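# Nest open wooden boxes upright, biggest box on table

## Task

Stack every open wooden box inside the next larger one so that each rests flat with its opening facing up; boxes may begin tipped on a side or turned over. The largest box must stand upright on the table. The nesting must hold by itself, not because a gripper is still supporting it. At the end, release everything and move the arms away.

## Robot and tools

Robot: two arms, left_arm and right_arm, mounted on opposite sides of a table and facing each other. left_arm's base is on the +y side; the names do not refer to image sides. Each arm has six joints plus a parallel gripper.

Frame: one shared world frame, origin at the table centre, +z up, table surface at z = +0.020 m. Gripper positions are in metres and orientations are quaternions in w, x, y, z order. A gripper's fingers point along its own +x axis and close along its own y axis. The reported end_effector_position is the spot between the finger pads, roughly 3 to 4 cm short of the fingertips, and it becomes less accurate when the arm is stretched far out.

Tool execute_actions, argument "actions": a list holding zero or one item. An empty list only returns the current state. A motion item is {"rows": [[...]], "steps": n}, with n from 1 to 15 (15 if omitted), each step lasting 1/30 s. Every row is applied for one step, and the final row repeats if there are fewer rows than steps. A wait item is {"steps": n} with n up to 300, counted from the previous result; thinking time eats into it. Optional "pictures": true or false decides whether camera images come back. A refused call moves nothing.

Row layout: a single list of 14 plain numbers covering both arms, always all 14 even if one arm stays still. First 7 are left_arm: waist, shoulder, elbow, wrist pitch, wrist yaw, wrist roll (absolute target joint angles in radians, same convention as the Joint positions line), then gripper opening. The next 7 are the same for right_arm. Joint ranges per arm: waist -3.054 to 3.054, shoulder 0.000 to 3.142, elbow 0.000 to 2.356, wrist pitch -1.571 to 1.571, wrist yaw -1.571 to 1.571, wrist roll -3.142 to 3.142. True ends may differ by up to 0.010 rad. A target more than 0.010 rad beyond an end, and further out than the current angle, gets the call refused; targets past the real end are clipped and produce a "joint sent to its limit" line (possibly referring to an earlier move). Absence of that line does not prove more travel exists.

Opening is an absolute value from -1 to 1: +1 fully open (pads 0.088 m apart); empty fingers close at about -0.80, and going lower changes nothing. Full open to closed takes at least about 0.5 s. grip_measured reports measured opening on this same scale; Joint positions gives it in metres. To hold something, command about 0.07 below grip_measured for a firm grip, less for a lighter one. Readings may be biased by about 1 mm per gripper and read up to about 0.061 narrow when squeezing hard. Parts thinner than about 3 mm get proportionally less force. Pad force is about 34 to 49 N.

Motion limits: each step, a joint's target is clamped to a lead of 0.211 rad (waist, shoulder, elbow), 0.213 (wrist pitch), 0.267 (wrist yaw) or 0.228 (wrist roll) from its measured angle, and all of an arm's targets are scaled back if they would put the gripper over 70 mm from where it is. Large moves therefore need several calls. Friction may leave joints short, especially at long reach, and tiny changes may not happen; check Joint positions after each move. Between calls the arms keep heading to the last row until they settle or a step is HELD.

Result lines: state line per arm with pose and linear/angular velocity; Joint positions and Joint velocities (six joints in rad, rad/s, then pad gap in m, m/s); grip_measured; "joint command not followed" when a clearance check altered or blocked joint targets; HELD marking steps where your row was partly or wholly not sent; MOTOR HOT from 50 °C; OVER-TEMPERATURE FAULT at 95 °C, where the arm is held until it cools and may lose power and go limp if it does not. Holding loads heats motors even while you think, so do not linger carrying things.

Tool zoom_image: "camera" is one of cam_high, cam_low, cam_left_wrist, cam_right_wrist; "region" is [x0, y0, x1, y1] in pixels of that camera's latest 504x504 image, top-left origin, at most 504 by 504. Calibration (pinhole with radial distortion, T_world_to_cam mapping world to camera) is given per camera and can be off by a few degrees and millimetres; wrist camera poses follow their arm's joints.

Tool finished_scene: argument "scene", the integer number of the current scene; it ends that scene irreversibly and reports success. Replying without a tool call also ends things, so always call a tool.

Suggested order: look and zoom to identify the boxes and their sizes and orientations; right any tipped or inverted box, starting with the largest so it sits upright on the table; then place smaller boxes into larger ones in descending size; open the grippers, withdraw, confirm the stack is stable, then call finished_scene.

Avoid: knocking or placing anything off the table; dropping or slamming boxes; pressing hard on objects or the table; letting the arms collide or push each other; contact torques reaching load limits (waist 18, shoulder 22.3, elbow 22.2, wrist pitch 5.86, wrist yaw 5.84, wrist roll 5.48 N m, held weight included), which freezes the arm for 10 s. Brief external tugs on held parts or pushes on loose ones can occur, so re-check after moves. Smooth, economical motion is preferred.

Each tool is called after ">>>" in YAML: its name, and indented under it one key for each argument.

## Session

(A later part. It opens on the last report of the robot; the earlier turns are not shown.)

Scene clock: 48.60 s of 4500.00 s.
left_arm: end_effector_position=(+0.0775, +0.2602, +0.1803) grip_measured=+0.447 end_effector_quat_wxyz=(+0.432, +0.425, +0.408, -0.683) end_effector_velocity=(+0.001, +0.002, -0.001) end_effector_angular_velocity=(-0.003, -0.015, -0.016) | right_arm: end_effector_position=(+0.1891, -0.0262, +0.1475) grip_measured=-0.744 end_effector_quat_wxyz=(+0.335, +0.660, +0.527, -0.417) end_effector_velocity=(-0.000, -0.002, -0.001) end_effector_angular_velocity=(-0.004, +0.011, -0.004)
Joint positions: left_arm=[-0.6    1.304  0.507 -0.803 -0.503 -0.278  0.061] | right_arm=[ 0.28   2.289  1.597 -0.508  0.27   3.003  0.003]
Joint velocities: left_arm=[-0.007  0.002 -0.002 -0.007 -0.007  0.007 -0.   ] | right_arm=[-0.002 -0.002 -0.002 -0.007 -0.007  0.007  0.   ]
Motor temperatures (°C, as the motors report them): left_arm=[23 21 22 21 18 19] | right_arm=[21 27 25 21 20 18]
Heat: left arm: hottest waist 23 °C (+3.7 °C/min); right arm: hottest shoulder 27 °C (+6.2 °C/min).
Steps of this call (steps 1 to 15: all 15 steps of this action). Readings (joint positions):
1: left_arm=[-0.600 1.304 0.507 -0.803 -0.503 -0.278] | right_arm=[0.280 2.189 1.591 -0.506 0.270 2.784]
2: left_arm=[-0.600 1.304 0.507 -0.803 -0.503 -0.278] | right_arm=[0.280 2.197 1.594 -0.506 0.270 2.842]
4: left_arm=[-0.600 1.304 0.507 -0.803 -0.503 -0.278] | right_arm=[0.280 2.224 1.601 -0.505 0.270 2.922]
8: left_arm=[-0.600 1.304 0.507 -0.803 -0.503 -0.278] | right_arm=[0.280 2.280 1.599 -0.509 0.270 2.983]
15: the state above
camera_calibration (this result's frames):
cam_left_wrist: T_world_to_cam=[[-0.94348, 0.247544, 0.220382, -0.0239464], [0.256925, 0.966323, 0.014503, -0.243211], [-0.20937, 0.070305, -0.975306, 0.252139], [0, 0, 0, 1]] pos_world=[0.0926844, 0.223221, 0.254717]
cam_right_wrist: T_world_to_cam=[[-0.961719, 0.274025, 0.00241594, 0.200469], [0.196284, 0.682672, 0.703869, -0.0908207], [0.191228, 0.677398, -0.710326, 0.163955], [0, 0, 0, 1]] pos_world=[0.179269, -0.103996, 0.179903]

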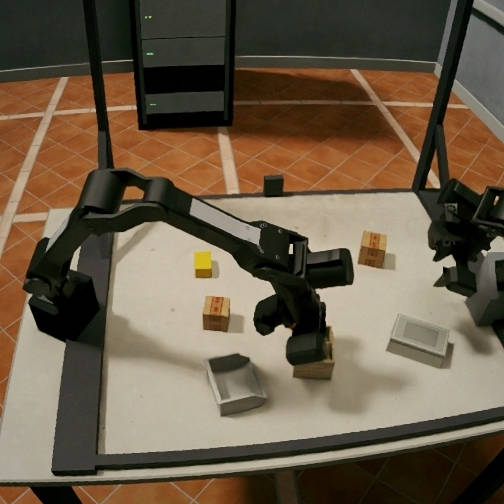

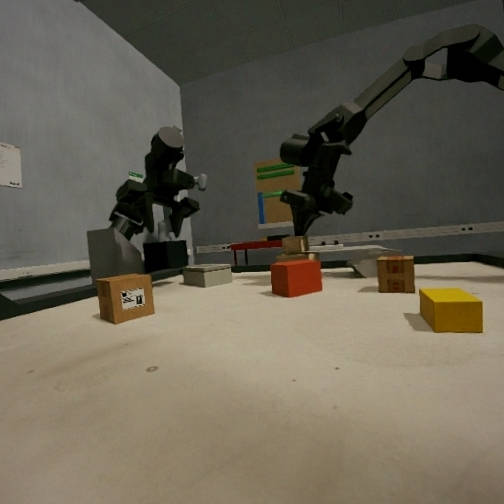

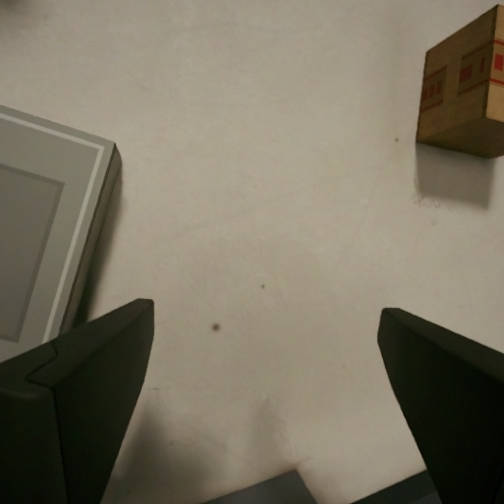

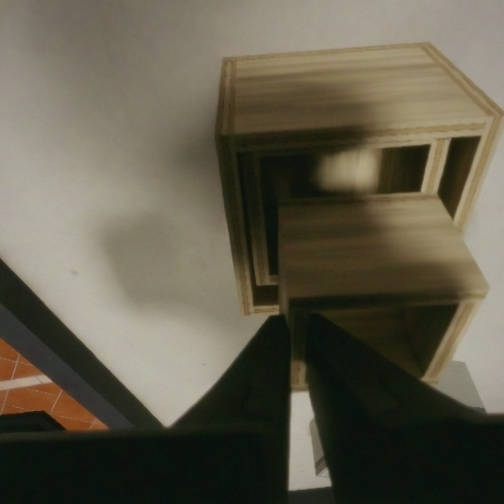

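>>> execute_actions:
  actions:
    - {"rows":[[-0.6,1.3,0.5,-0.8,-0.5,-0.28,0.45,0.27,2.31,1.582,-0.498,0.266,2.998,-0.9],[-0.6,1.3,0.5,-0.8,-0.5,-0.28,0.45,0.265,2.319,1.572,-0.485,0.266,2.998,-0.9]],"steps":15}

>>> zoom_image:
  camera: "cam_right_wrist"
  region: [210,100,504,394]

>>> zoom_image:
  camera: "cam_low"
  region: [260,190,350,280]

Scene clock: 49.70 s of 4500.00 s.
left_arm: end_effector_position=(+0.0775, +0.2602, +0.1803) grip_measured=+0.447 end_effector_quat_wxyz=(+0.432, +0.425, +0.408, -0.683) end_effector_velocity=(+0.000, +0.000, -0.001) end_effector_angular_velocity=(-0.001, +0.001, +0.022) | right_arm: end_effector_position=(+0.1918, -0.0279, +0.1382) grip_measured=-0.744 end_effector_quat_wxyz=(+0.335, +0.661, +0.523, -0.421) end_effector_velocity=(-0.000, -0.002, -0.001) end_effector_angular_velocity=(-0.006, +0.005, +0.010)
Joint positions: left_arm=[-0.6    1.304  0.507 -0.803 -0.503 -0.278  0.061] | right_arm=[ 0.268  2.301  1.583 -0.486  0.269  3.002  0.003]
Joint velocities: left_arm=[-0.002 -0.002 -0.007  0.007 -0.007 -0.022 -0.   ] | right_arm=[-0.002 -0.002 -0.002 -0.007 -0.007 -0.007 -0.   ]
Motor temperatures (°C, as the motors report them): left_arm=[23 21 22 21 18 19] | right_arm=[21 27 25 21 20 18]
Heat: left arm: hottest waist 23 °C (+3.6 °C/min); right arm: hottest shoulder 27 °C (+6.0 °C/min).
Steps of this call (steps 1 to 15: the robot went on to your last target; steps 16 to 18: nothing new was sent; steps 19 to 33: all 15 steps of this action). Readings (joint positions):
19: left_arm=[-0.600 1.304 0.507 -0.803 -0.503 -0.278] | right_arm=[0.280 2.289 1.597 -0.508 0.270 3.005]
20: left_arm=[-0.600 1.304 0.507 -0.803 -0.503 -0.278] | right_arm=[0.279 2.289 1.596 -0.503 0.270 3.005]
22: left_arm=[-0.600 1.304 0.507 -0.803 -0.503 -0.278] | right_arm=[0.275 2.292 1.591 -0.494 0.270 3.004]
26: left_arm=[-0.600 1.304 0.507 -0.803 -0.503 -0.278] | right_arm=[0.269 2.300 1.583 -0.489 0.270 3.002]
33: the state above
camera_calibration (this result's frames):
cam_left_wrist: T_world_to_cam=[[-0.94348, 0.247544, 0.220382, -0.0239464], [0.256925, 0.966323, 0.014503, -0.243211], [-0.20937, 0.070305, -0.975306, 0.252139], [0, 0, 0, 1]] pos_world=[0.0926844, 0.223221, 0.254717]
cam_right_wrist: T_world_to_cam=[[-0.959364, 0.282156, 0.00281077, 0.203278], [0.203549, 0.685123, 0.69941, -0.0843593], [0.195417, 0.671561, -0.714716, 0.157639], [0, 0, 0, 1]] pos_world=[0.181384, -0.105423, 0.171097]

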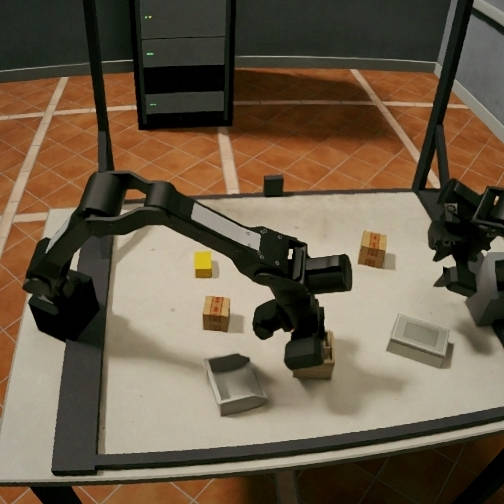

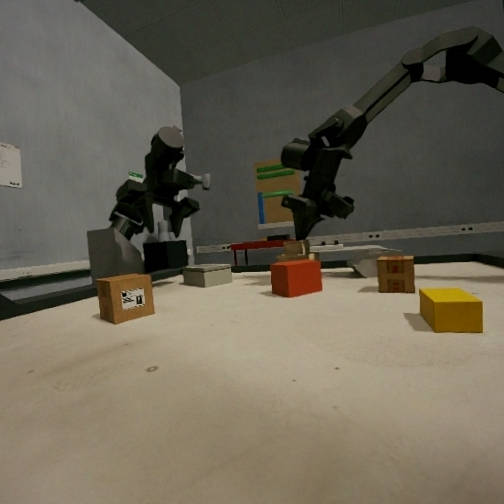

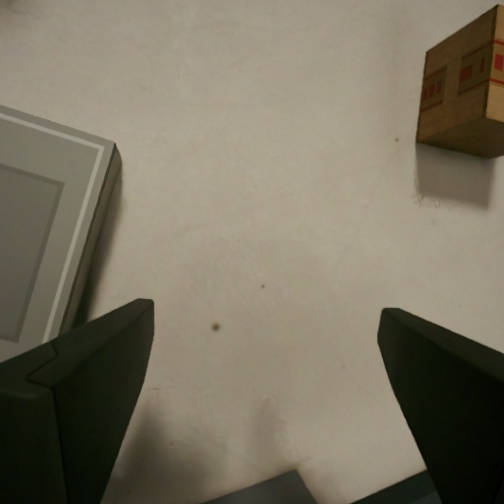

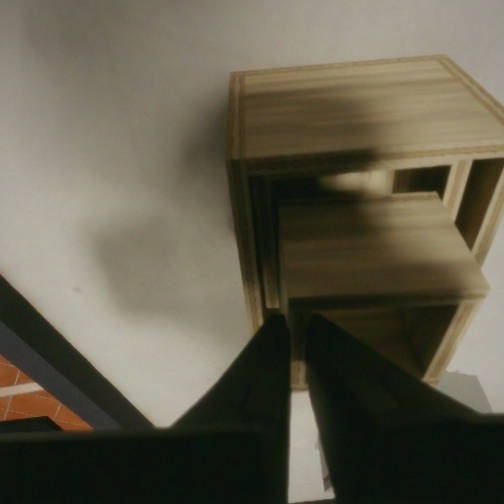

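Region (210, 100, 504, 394) of cam_right_wrist's 504x504 image, scaled by 1.714, with more detail than that image has.

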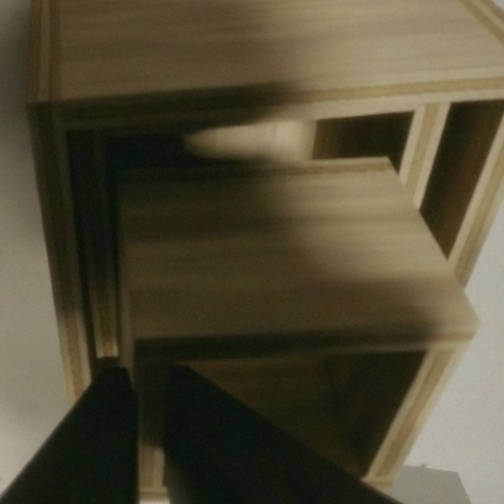

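Region (260, 190, 350, 280) of cam_low's 504x504 image, scaled by 5.600, with more detail than that image has.

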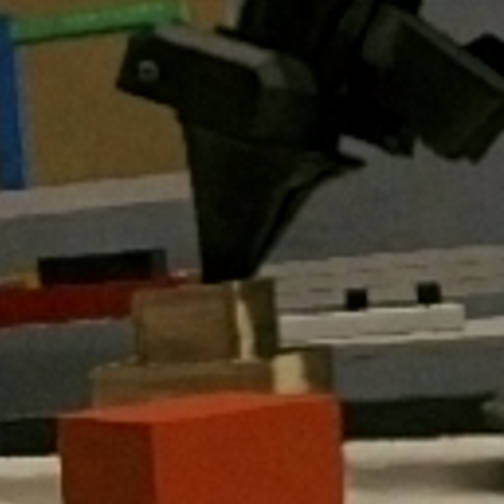

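>>> execute_actions:
  actions:
    - {"rows":[[-0.6,1.3,0.5,-0.8,-0.5,-0.28,0.45,0.267,2.319,1.575,-0.492,0.264,2.97,-0.9],[-0.6,1.3,0.5,-0.8,-0.5,-0.28,0.45,0.267,2.323,1.575,-0.492,0.264,2.97,-0.9],[-0.6,1.3,0.5,-0.8,-0.5,-0.28,0.45,0.267,2.328,1.575,-0.492,0.264,2.97,-0.9],[-0.6,1.3,0.5,-0.8,-0.5,-0.28,0.45,0.266,2.333,1.575,-0.49,0.264,2.97,-0.9],[-0.6,1.3,0.5,-0.8,-0.5,-0.28,0.45,0.264,2.337,1.575,-0.488,0.264,2.97,-0.9],[-0.6,1.3,0.5,-0.8,-0.5,-0.28,0.45,0.262,2.341,1.575,-0.486,0.264,2.97,-0.9]],"steps":15}

Scene clock: 51.13 s of 4500.00 s.
left_arm: end_effector_position=(+0.0775, +0.2602, +0.1803) grip_measured=+0.447 end_effector_quat_wxyz=(+0.432, +0.425, +0.408, -0.683) end_effector_velocity=(+0.003, +0.004, -0.002) end_effector_angular_velocity=(+0.010, -0.017, -0.004) | right_arm: end_effector_position=(+0.1910, -0.0277, +0.1354) grip_measured=-0.744 end_effector_quat_wxyz=(+0.345, +0.655, +0.529, -0.415) end_effector_velocity=(-0.001, -0.002, -0.003) end_effector_angular_velocity=(-0.010, +0.006, +0.011)
Joint positions: left_arm=[-0.6    1.304  0.507 -0.803 -0.503 -0.278  0.061] | right_arm=[ 0.268  2.307  1.583 -0.484  0.269  2.975  0.003]
Joint velocities: left_arm=[-0.002 -0.002 -0.002 -0.022 -0.007 -0.007  0.   ] | right_arm=[-0.002  0.002 -0.002 -0.007 -0.007 -0.007 -0.   ]
Motor temperatures (°C, as the motors report them): left_arm=[23 21 22 21 18 19] | right_arm=[21 27 25 21 20 18]
Heat: left arm: hottest waist 23 °C (+3.5 °C/min); right arm: hottest shoulder 27 °C (+5.9 °C/min).
Steps of this call (steps 1 to 15: the robot went on to your last target; steps 16 to 28: nothing new was sent; steps 29 to 43: all 15 steps of this action). Readings (joint positions):
29: left_arm=[-0.600 1.304 0.507 -0.803 -0.503 -0.278] | right_arm=[0.268 2.301 1.583 -0.486 0.269 2.996]
30: left_arm=[-0.600 1.304 0.507 -0.803 -0.503 -0.278] | right_arm=[0.268 2.301 1.583 -0.486 0.269 2.990]
32: left_arm=[-0.600 1.304 0.507 -0.803 -0.503 -0.278] | right_arm=[0.268 2.303 1.583 -0.486 0.269 2.982]
36: left_arm=[-0.600 1.304 0.507 -0.803 -0.503 -0.278] | right_arm=[0.268 2.306 1.583 -0.485 0.269 2.976]
43: the state above
camera_calibration (this result's frames):
cam_left_wrist: T_world_to_cam=[[-0.94348, 0.247544, 0.220382, -0.0239464], [0.256925, 0.966323, 0.014503, -0.243211], [-0.20937, 0.070305, -0.975306, 0.252139], [0, 0, 0, 1]] pos_world=[0.0926844, 0.223221, 0.254717]
cam_right_wrist: T_world_to_cam=[[-0.966302, 0.257266, -0.00866949, 0.204612], [0.178683, 0.694623, 0.696829, -0.0769603], [0.185293, 0.671798, -0.717184, 0.157986], [0, 0, 0, 1]] pos_world=[0.182195, -0.105316, 0.168707]

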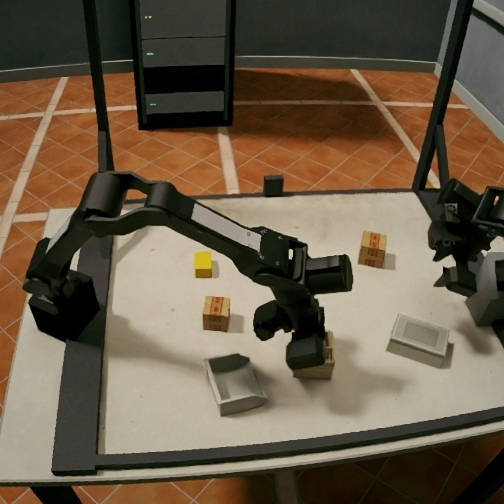

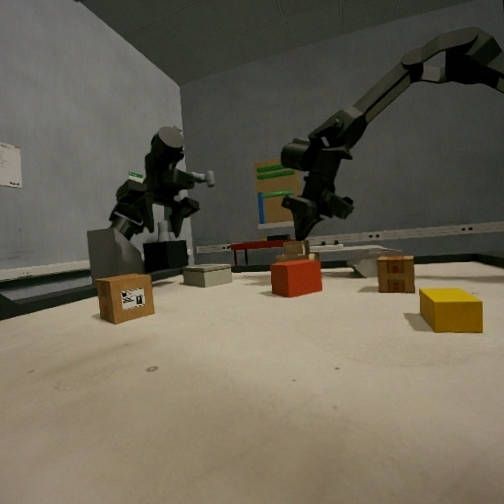

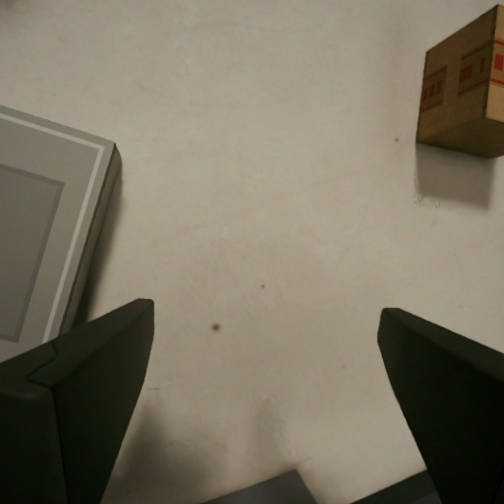

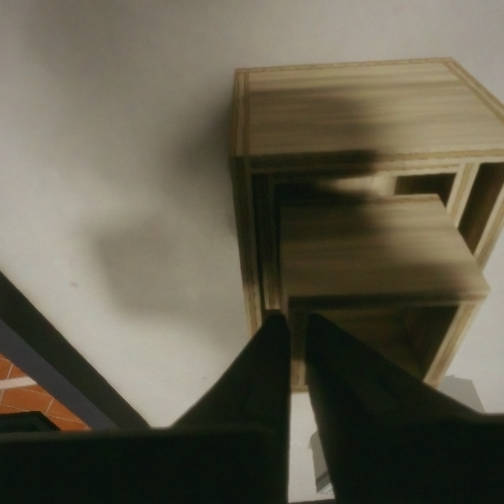

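>>> execute_actions:
  actions:
    - {"rows":[[-0.6,1.3,0.5,-0.8,-0.5,-0.28,0.45,0.268,2.284,1.58,-0.486,0.266,2.973,-0.9],[-0.6,1.3,0.5,-0.8,-0.5,-0.28,0.45,0.268,2.284,1.58,-0.486,0.266,2.973,-0.9],[-0.6,1.3,0.5,-0.8,-0.5,-0.28,0.45,0.268,2.284,1.58,-0.486,0.266,2.973,-0.9],[-0.6,1.3,0.5,-0.8,-0.5,-0.28,0.45,0.268,2.284,1.58,-0.486,0.266,2.973,-0.9],[-0.6,1.3,0.5,-0.8,-0.5,-0.28,0.45,0.268,2.284,1.58,-0.495,0.266,2.973,-0.9],[-0.6,1.3,0.5,-0.8,-0.5,-0.28,0.45,0.272,2.284,1.58,-0.505,0.266,2.973,-0.9]],"steps":14}

Scene clock: 52.53 s of 4500.00 s.
left_arm: end_effector_position=(+0.0775, +0.2602, +0.1803) grip_measured=+0.447 end_effector_quat_wxyz=(+0.432, +0.425, +0.408, -0.683) end_effector_velocity=(+0.001, -0.002, +0.001) end_effector_angular_velocity=(-0.018, -0.012, +0.013) | right_arm: end_effector_position=(+0.1906, -0.0305, +0.1384) grip_measured=-0.744 end_effector_quat_wxyz=(+0.348, +0.653, +0.528, -0.417) end_effector_velocity=(-0.003, -0.001, -0.000) end_effector_angular_velocity=(-0.001, +0.018, +0.015)
Joint positions: left_arm=[-0.6    1.304  0.507 -0.803 -0.503 -0.278  0.061] | right_arm=[ 0.269  2.297  1.583 -0.502  0.269  2.975  0.003]
Joint velocities: left_arm=[-0.007 -0.002 -0.002  0.007 -0.022 -0.007 -0.   ] | right_arm=[-0.002 -0.002 -0.002 -0.007 -0.022 -0.007  0.   ]
Motor temperatures (°C, as the motors report them): left_arm=[22 21 22 21 18 19] | right_arm=[21 27 25 21 20 18]
Heat: left arm: hottest waist 22 °C (+2.3 °C/min); right arm: hottest shoulder 27 °C (+5.7 °C/min).
Steps of this call (steps 1 to 15: the robot went on to your last target; steps 16 to 28: nothing new was sent; steps 29 to 42: all 14 steps of this action). Readings (joint positions):
29: left_arm=[-0.600 1.304 0.507 -0.803 -0.503 -0.278] | right_arm=[0.268 2.305 1.583 -0.483 0.269 2.975]
30: left_arm=[-0.600 1.304 0.507 -0.803 -0.503 -0.278] | right_arm=[0.268 2.304 1.583 -0.483 0.269 2.975]
32: left_arm=[-0.600 1.304 0.507 -0.803 -0.503 -0.278] | right_arm=[0.268 2.302 1.583 -0.483 0.269 2.975]
36: left_arm=[-0.600 1.304 0.507 -0.803 -0.503 -0.278] | right_arm=[0.269 2.298 1.583 -0.495 0.269 2.975]
42: the state above
camera_calibration (this result's frames):
cam_left_wrist: T_world_to_cam=[[-0.94348, 0.247544, 0.220382, -0.0239464], [0.256925, 0.966323, 0.014503, -0.243211], [-0.20937, 0.070305, -0.975306, 0.252139], [0, 0, 0, 1]] pos_world=[0.0926844, 0.223221, 0.254717]
cam_right_wrist: T_world_to_cam=[[-0.967259, 0.253635, -0.00891445, 0.205127], [0.177374, 0.700717, 0.691038, -0.0758438], [0.181518, 0.666832, -0.722763, 0.163353], [0, 0, 0, 1]] pos_world=[0.182212, -0.107811, 0.172305]

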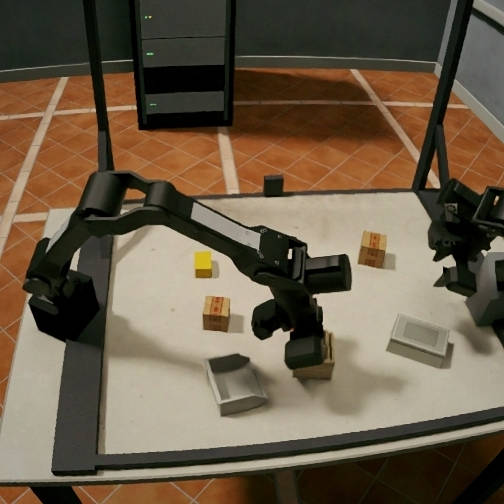

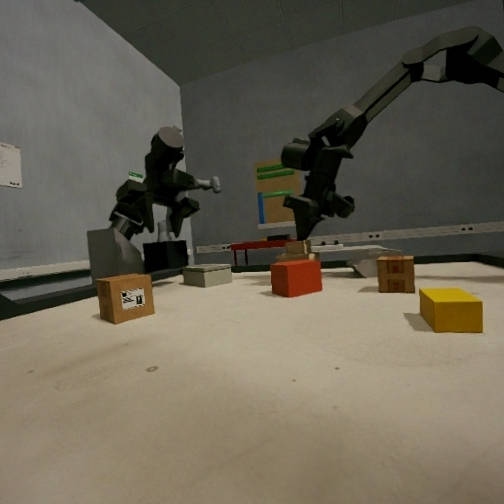

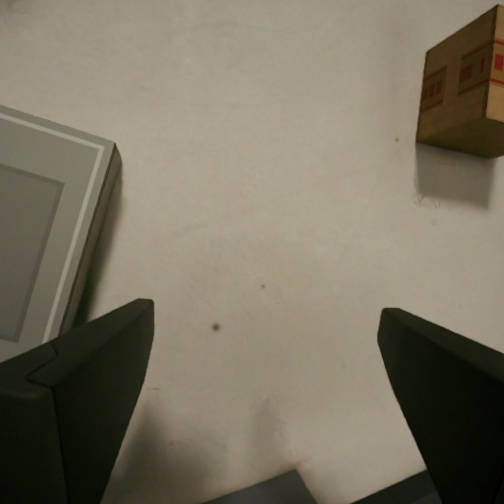

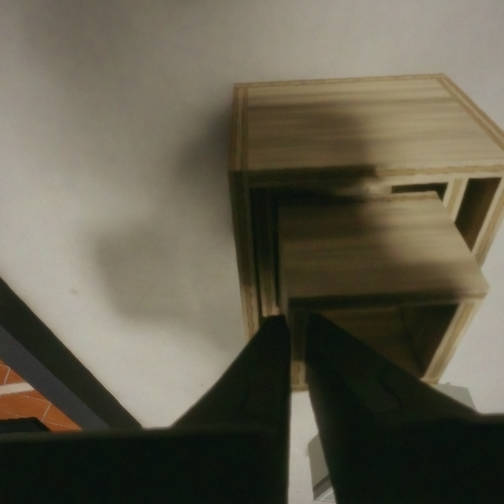

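>>> execute_actions:
  actions:
    - {"rows":[[-0.6,1.3,0.5,-0.8,-0.5,-0.28,0.45,0.266,2.315,1.58,-0.497,0.266,2.973,-0.9],[-0.6,1.3,0.5,-0.8,-0.5,-0.28,0.45,0.265,2.32,1.58,-0.496,0.266,2.973,-0.9],[-0.6,1.3,0.5,-0.8,-0.5,-0.28,0.45,0.264,2.325,1.58,-0.495,0.266,2.973,-0.9],[-0.6,1.3,0.5,-0.8,-0.5,-0.28,0.45,0.263,2.33,1.58,-0.494,0.266,2.973,-0.9],[-0.6,1.3,0.5,-0.8,-0.5,-0.28,0.45,0.261,2.335,1.58,-0.493,0.266,2.973,-0.9],[-0.6,1.3,0.5,-0.8,-0.5,-0.28,0.45,0.261,2.335,1.58,-0.49,0.266,2.973,-0.9]],"steps":15}

Scene clock: 54.20 s of 4500.00 s.
left_arm: end_effector_position=(+0.0775, +0.2602, +0.1803) grip_measured=+0.447 end_effector_quat_wxyz=(+0.432, +0.425, +0.408, -0.683) end_effector_velocity=(-0.002, -0.000, +0.001) end_effector_angular_velocity=(-0.001, +0.012, +0.006) | right_arm: end_effector_position=(+0.1900, -0.0303, +0.1287) grip_measured=-0.744 end_effector_quat_wxyz=(+0.351, +0.650, +0.526, -0.421) end_effector_velocity=(+0.001, +0.001, +0.001) end_effector_angular_velocity=(+0.008, +0.002, +0.005)
Joint positions: left_arm=[-0.6    1.304  0.507 -0.803 -0.503 -0.278  0.061] | right_arm=[ 0.265  2.319  1.583 -0.492  0.269  2.975  0.003]
Joint velocities: left_arm=[-0.002 -0.002 -0.002  0.007  0.007 -0.007  0.   ] | right_arm=[-0.002 -0.002 -0.002  0.007 -0.007 -0.007 -0.   ]
Motor temperatures (°C, as the motors report them): left_arm=[22 21 22 21 18 19] | right_arm=[21 28 25 21 20 18]
Heat: left arm: hottest waist 22 °C (+2.2 °C/min); right arm: hottest shoulder 28 °C (+6.6 °C/min).
Steps of this call (steps 1 to 15: the robot went on to your last target; steps 16 to 35: nothing new was sent; steps 36 to 50: all 15 steps of this action). Readings (joint positions):
36: left_arm=[-0.600 1.304 0.507 -0.803 -0.503 -0.278] | right_arm=[0.270 2.297 1.583 -0.503 0.269 2.975]
37: left_arm=[-0.600 1.304 0.507 -0.803 -0.503 -0.278] | right_arm=[0.270 2.297 1.583 -0.503 0.269 2.975]
39: left_arm=[-0.600 1.304 0.507 -0.803 -0.503 -0.278] | right_arm=[0.269 2.299 1.583 -0.500 0.269 2.975]
43: left_arm=[-0.600 1.304 0.507 -0.803 -0.503 -0.278] | right_arm=[0.267 2.310 1.583 -0.495 0.269 2.975]
50: the state above
camera_calibration (this result's frames):
cam_left_wrist: T_world_to_cam=[[-0.94348, 0.247544, 0.220382, -0.0239464], [0.256925, 0.966323, 0.014503, -0.243211], [-0.20937, 0.070305, -0.975306, 0.252139], [0, 0, 0, 1]] pos_world=[0.0926844, 0.223221, 0.254717]
cam_right_wrist: T_world_to_cam=[[-0.967042, 0.254469, -0.00871189, 0.204367], [0.180335, 0.708667, 0.682108, -0.0683216], [0.179749, 0.658055, -0.7312, 0.15754], [0, 0, 0, 1]] pos_world=[0.181634, -0.107258, 0.163576]

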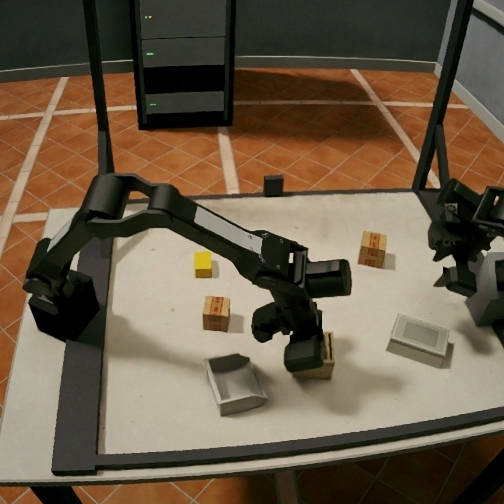

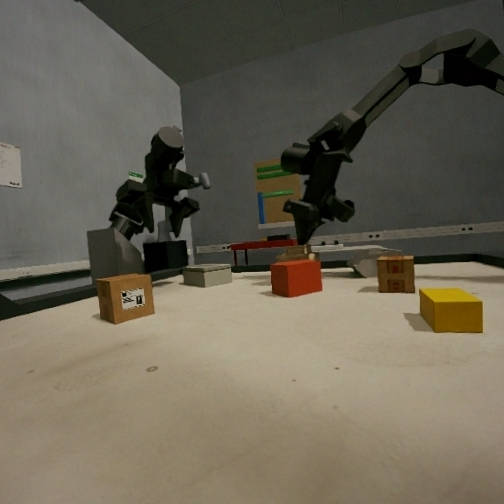

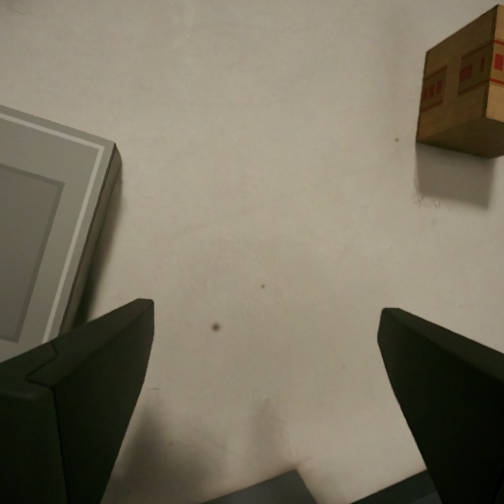

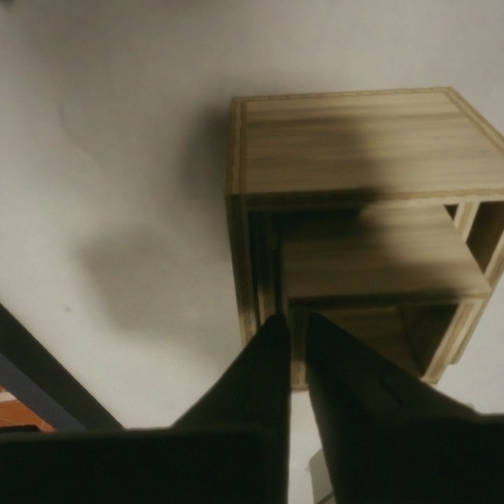

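In. Down 12 mm more, release, lift.

>>> execute_actions:
  actions:
    - {"rows":[[-0.6,1.3,0.5,-0.8,-0.5,-0.28,0.45,0.26,2.339,1.57,-0.486,0.266,2.97,-0.9],[-0.6,1.3,0.5,-0.8,-0.5,-0.28,0.45,0.258,2.343,1.565,-0.478,0.266,2.968,-0.9],[-0.6,1.3,0.5,-0.8,-0.5,-0.28,0.45,0.257,2.347,1.561,-0.47,0.266,2.966,-0.9],[-0.6,1.3,0.5,-0.8,-0.5,-0.28,0.45,0.255,2.35,1.557,-0.462,0.266,2.965,-0.9],[-0.6,1.3,0.5,-0.8,-0.5,-0.28,0.45,0.254,2.354,1.553,-0.455,0.266,2.964,-0.9],[-0.6,1.3,0.5,-0.8,-0.5,-0.28,0.45,0.254,2.354,1.553,-0.448,0.266,2.964,-0.9]],"steps":13}
  pictures: false

>>> execute_actions:
  actions:
    - {"rows":[[-0.6,1.3,0.5,-0.8,-0.5,-0.28,0.45,0.254,2.35,1.553,-0.448,0.266,2.964,-0.64],[-0.6,1.3,0.5,-0.8,-0.5,-0.28,0.45,0.254,2.35,1.553,-0.448,0.266,2.964,-0.64],[-0.6,1.3,0.5,-0.8,-0.5,-0.28,0.45,0.254,2.35,1.553,-0.448,0.266,2.964,-0.64],[-0.6,1.3,0.5,-0.8,-0.5,-0.28,0.45,0.254,2.35,1.553,-0.448,0.266,2.964,-0.64],[-0.6,1.3,0.5,-0.8,-0.5,-0.28,0.45,0.254,2.35,1.553,-0.448,0.266,2.964,-0.64],[-0.6,1.3,0.5,-0.8,-0.5,-0.28,0.45,0.254,2.35,1.553,-0.448,0.266,2.964,-0.64],[-0.6,1.3,0.5,-0.8,-0.5,-0.28,0.45,0.254,2.35,1.553,-0.448,0.266,2.964,-0.64],[-0.6,1.3,0.5,-0.8,-0.5,-0.28,0.45,0.262,2.315,1.575,-0.46,0.266,2.964,-0.64],[-0.6,1.3,0.5,-0.8,-0.5,-0.28,0.45,0.268,2.295,1.585,-0.48,0.266,2.964,-0.64],[-0.6,1.3,0.5,-0.8,-0.5,-0.28,0.45,0.275,2.27,1.59,-0.51,0.266,2.964,-0.64],[-0.6,1.3,0.5,-0.8,-0.5,-0.28,0.45,0.285,2.22,1.59,-0.54,0.266,2.964,-0.64]],"steps":15}
  pictures: false

>>> execute_actions:
  actions:
    - {"rows":[[-0.6,1.3,0.5,-0.8,-0.5,-0.28,0.45,0.3,2.1,1.55,-0.6,0.266,2.964,-0.64],[-0.6,1.3,0.5,-0.8,-0.5,-0.28,0.45,0.3,2.0,1.5,-0.6,0.266,2.964,-0.64],[-0.6,1.3,0.5,-0.8,-0.5,-0.28,0.45,0.3,1.9,1.4,-0.65,0.266,2.964,-0.64],[-0.6,1.3,0.5,-0.8,-0.5,-0.28,0.45,0.3,1.7,1.15,-0.7,0.266,2.964,-0.64]],"steps":15}

Scene clock: 56.27 s of 4500.00 s.
left_arm: end_effector_position=(+0.0775, +0.2602, +0.1803) grip_measured=+0.447 end_effector_quat_wxyz=(+0.432, +0.425, +0.408, -0.683) end_effector_velocity=(+0.000, +0.005, -0.001) end_effector_angular_velocity=(+0.014, -0.005, -0.013) | right_arm: end_effector_position=(+0.1897, -0.0310, +0.1156) grip_measured=-0.744 end_effector_quat_wxyz=(+0.352, +0.650, +0.525, -0.422) end_effector_velocity=(+0.001, +0.001, +0.001) end_effector_angular_velocity=(+0.008, +0.002, +0.005)
Joint positions: left_arm=[-0.6    1.304  0.507 -0.803 -0.503 -0.278  0.061] | right_arm=[ 0.257  2.338  1.562 -0.452  0.269  2.968  0.003]
Joint velocities: left_arm=[-0.007 -0.002 -0.002 -0.022  0.007 -0.007  0.   ] | right_arm=[-0.002 -0.002 -0.002  0.007 -0.007 -0.007 -0.   ]
Motor temperatures (°C, as the motors report them): left_arm=[22 21 22 21 18 19] | right_arm=[21 28 25 21 20 18]
Heat: left arm: hottest waist 22 °C (+2.1 °C/min); right arm: hottest shoulder 28 °C (+6.4 °C/min).
Steps of this call (steps 1 to 15: the robot went on to your last target; steps 16 to 49: nothing new was sent; steps 50 to 62: all 13 steps of this action). Readings (joint positions):
50: left_arm=[-0.600 1.304 0.507 -0.803 -0.503 -0.278] | right_arm=[0.265 2.319 1.583 -0.491 0.269 2.975]
51: left_arm=[-0.600 1.304 0.507 -0.803 -0.503 -0.278] | right_arm=[0.264 2.320 1.582 -0.489 0.269 2.974]
53: left_arm=[-0.600 1.304 0.507 -0.803 -0.503 -0.278] | right_arm=[0.263 2.322 1.578 -0.479 0.269 2.972]
57: left_arm=[-0.600 1.304 0.507 -0.803 -0.503 -0.278] | right_arm=[0.259 2.333 1.567 -0.459 0.269 2.969]
62: the state above

Scene clock: 56.77 s of 4500.00 s.
left_arm: end_effector_position=(+0.0775, +0.2602, +0.1803) grip_measured=+0.447 end_effector_quat_wxyz=(+0.432, +0.425, +0.408, -0.683) end_effector_velocity=(+0.003, +0.005, -0.003) end_effector_angular_velocity=(+0.009, -0.023, -0.021) | right_arm: end_effector_position=(+0.1900, -0.0328, +0.1555) grip_measured=-0.645 end_effector_quat_wxyz=(+0.347, +0.654, +0.534, -0.408) end_effector_velocity=(+0.039, +0.057, +0.268) end_effector_angular_velocity=(+0.533, -0.131, -0.045)
Joint positions: left_arm=[-0.6    1.304  0.507 -0.803 -0.503 -0.278  0.061] | right_arm=[ 0.28   2.255  1.576 -0.522  0.269  2.968  0.007]
Joint velocities: left_arm=[-0.002 -0.002 -0.007 -0.022 -0.007  0.007 -0.   ] | right_arm=[ 0.11  -0.442  0.178 -0.081 -0.007 -0.007  0.001]
Motor temperatures (°C, as the motors report them): left_arm=[22 21 22 21 18 19] | right_arm=[21 28 25 21 20 18]
Heat: left arm: hottest waist 22 °C (+2.1 °C/min); right arm: hottest shoulder 28 °C (+6.3 °C/min).
Steps of this call (steps 1 to 15: all 15 steps of this action). Readings (joint positions):
1: left_arm=[-0.600 1.304 0.507 -0.803 -0.503 -0.278] | right_arm=[0.257 2.338 1.562 -0.451 0.269 2.968]
2: left_arm=[-0.600 1.304 0.507 -0.803 -0.503 -0.278] | right_arm=[0.257 2.338 1.562 -0.450 0.269 2.968]
4: left_arm=[-0.600 1.304 0.507 -0.803 -0.503 -0.278] | right_arm=[0.257 2.338 1.562 -0.450 0.269 2.968]
8: left_arm=[-0.600 1.304 0.507 -0.803 -0.503 -0.278] | right_arm=[0.257 2.338 1.562 -0.450 0.269 2.968]
15: the state above

Scene clock: 57.27 s of 4500.00 s.
left_arm: end_effector_position=(+0.0775, +0.2602, +0.1803) grip_measured=+0.447 end_effector_quat_wxyz=(+0.432, +0.425, +0.408, -0.683) end_effector_velocity=(+0.000, -0.003, +0.002) end_effector_angular_velocity=(-0.003, +0.010, +0.041) | right_arm: end_effector_position=(+0.1753, -0.1627, +0.2295) grip_measured=-0.643 end_effector_quat_wxyz=(+0.361, +0.640, +0.539, -0.412) end_effector_velocity=(-0.017, -0.038, -0.021) end_effector_angular_velocity=(-0.082, +0.041, +0.028)
Joint positions: left_arm=[-0.6    1.304  0.507 -0.803 -0.503 -0.278  0.061] | right_arm=[ 0.3    1.716  1.174 -0.695  0.269  2.967  0.007]
Joint velocities: left_arm=[-0.002 -0.002  0.002  0.007 -0.007 -0.037 -0.   ] | right_arm=[-0.002 -0.076 -0.134 -0.037 -0.022  0.007 -0.   ]
Motor temperatures (°C, as the motors report them): left_arm=[22 21 22 21 18 19] | right_arm=[21 28 25 21 20 18]
Heat: left arm: hottest waist 22 °C (+2.1 °C/min); right arm: hottest shoulder 28 °C (+6.3 °C/min).
Steps of this call (steps 1 to 15: all 15 steps of this action). Readings (joint positions):
1: left_arm=[-0.600 1.304 0.507 -0.803 -0.503 -0.278] | right_arm=[0.283 2.230 1.579 -0.529 0.269 2.968]
2: left_arm=[-0.600 1.304 0.507 -0.803 -0.503 -0.278] | right_arm=[0.288 2.194 1.568 -0.551 0.269 2.968]
4: left_arm=[-0.600 1.304 0.507 -0.803 -0.503 -0.278] | right_arm=[0.295 2.093 1.493 -0.598 0.269 2.967]
8: left_arm=[-0.600 1.304 0.507 -0.803 -0.503 -0.278] | right_arm=[0.300 1.860 1.294 -0.674 0.269 2.967]
15: the state above
camera_calibration (this result's frames):
cam_left_wrist: T_world_to_cam=[[-0.94348, 0.247544, 0.220382, -0.0239464], [0.256925, 0.966323, 0.014503, -0.243211], [-0.20937, 0.070305, -0.975306, 0.252139], [0, 0, 0, 1]] pos_world=[0.0926844, 0.223221, 0.254717]
cam_right_wrist: T_world_to_cam=[[-0.976934, 0.213032, -0.0147276, 0.221026], [0.145663, 0.715247, 0.683523, -0.0337926], [0.156146, 0.665612, -0.72978, 0.326034], [0, 0, 0, 1]] pos_world=[0.169941, -0.239928, 0.264287]

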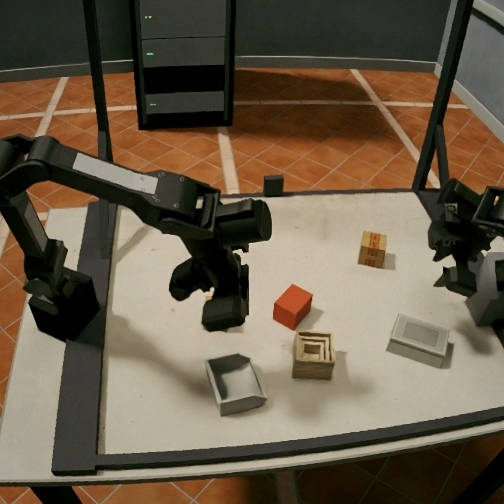

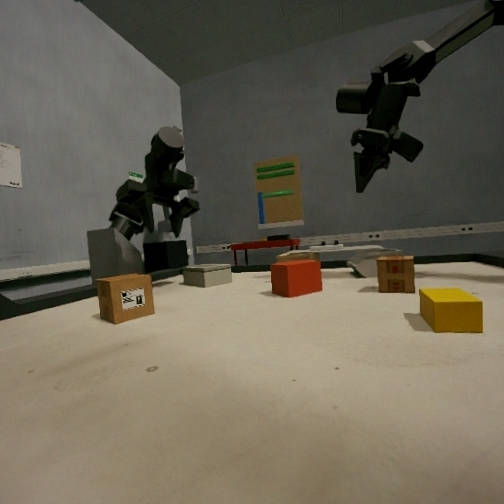

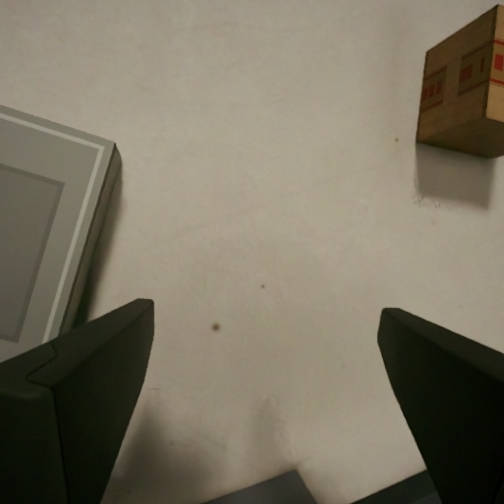

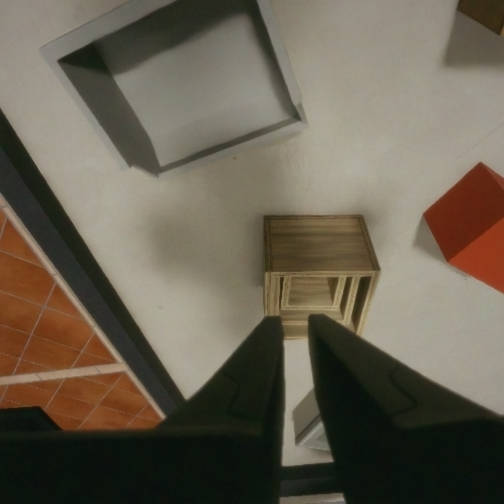

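>>> finished_scene:
  scene: 2

The scene is finished: the task was done.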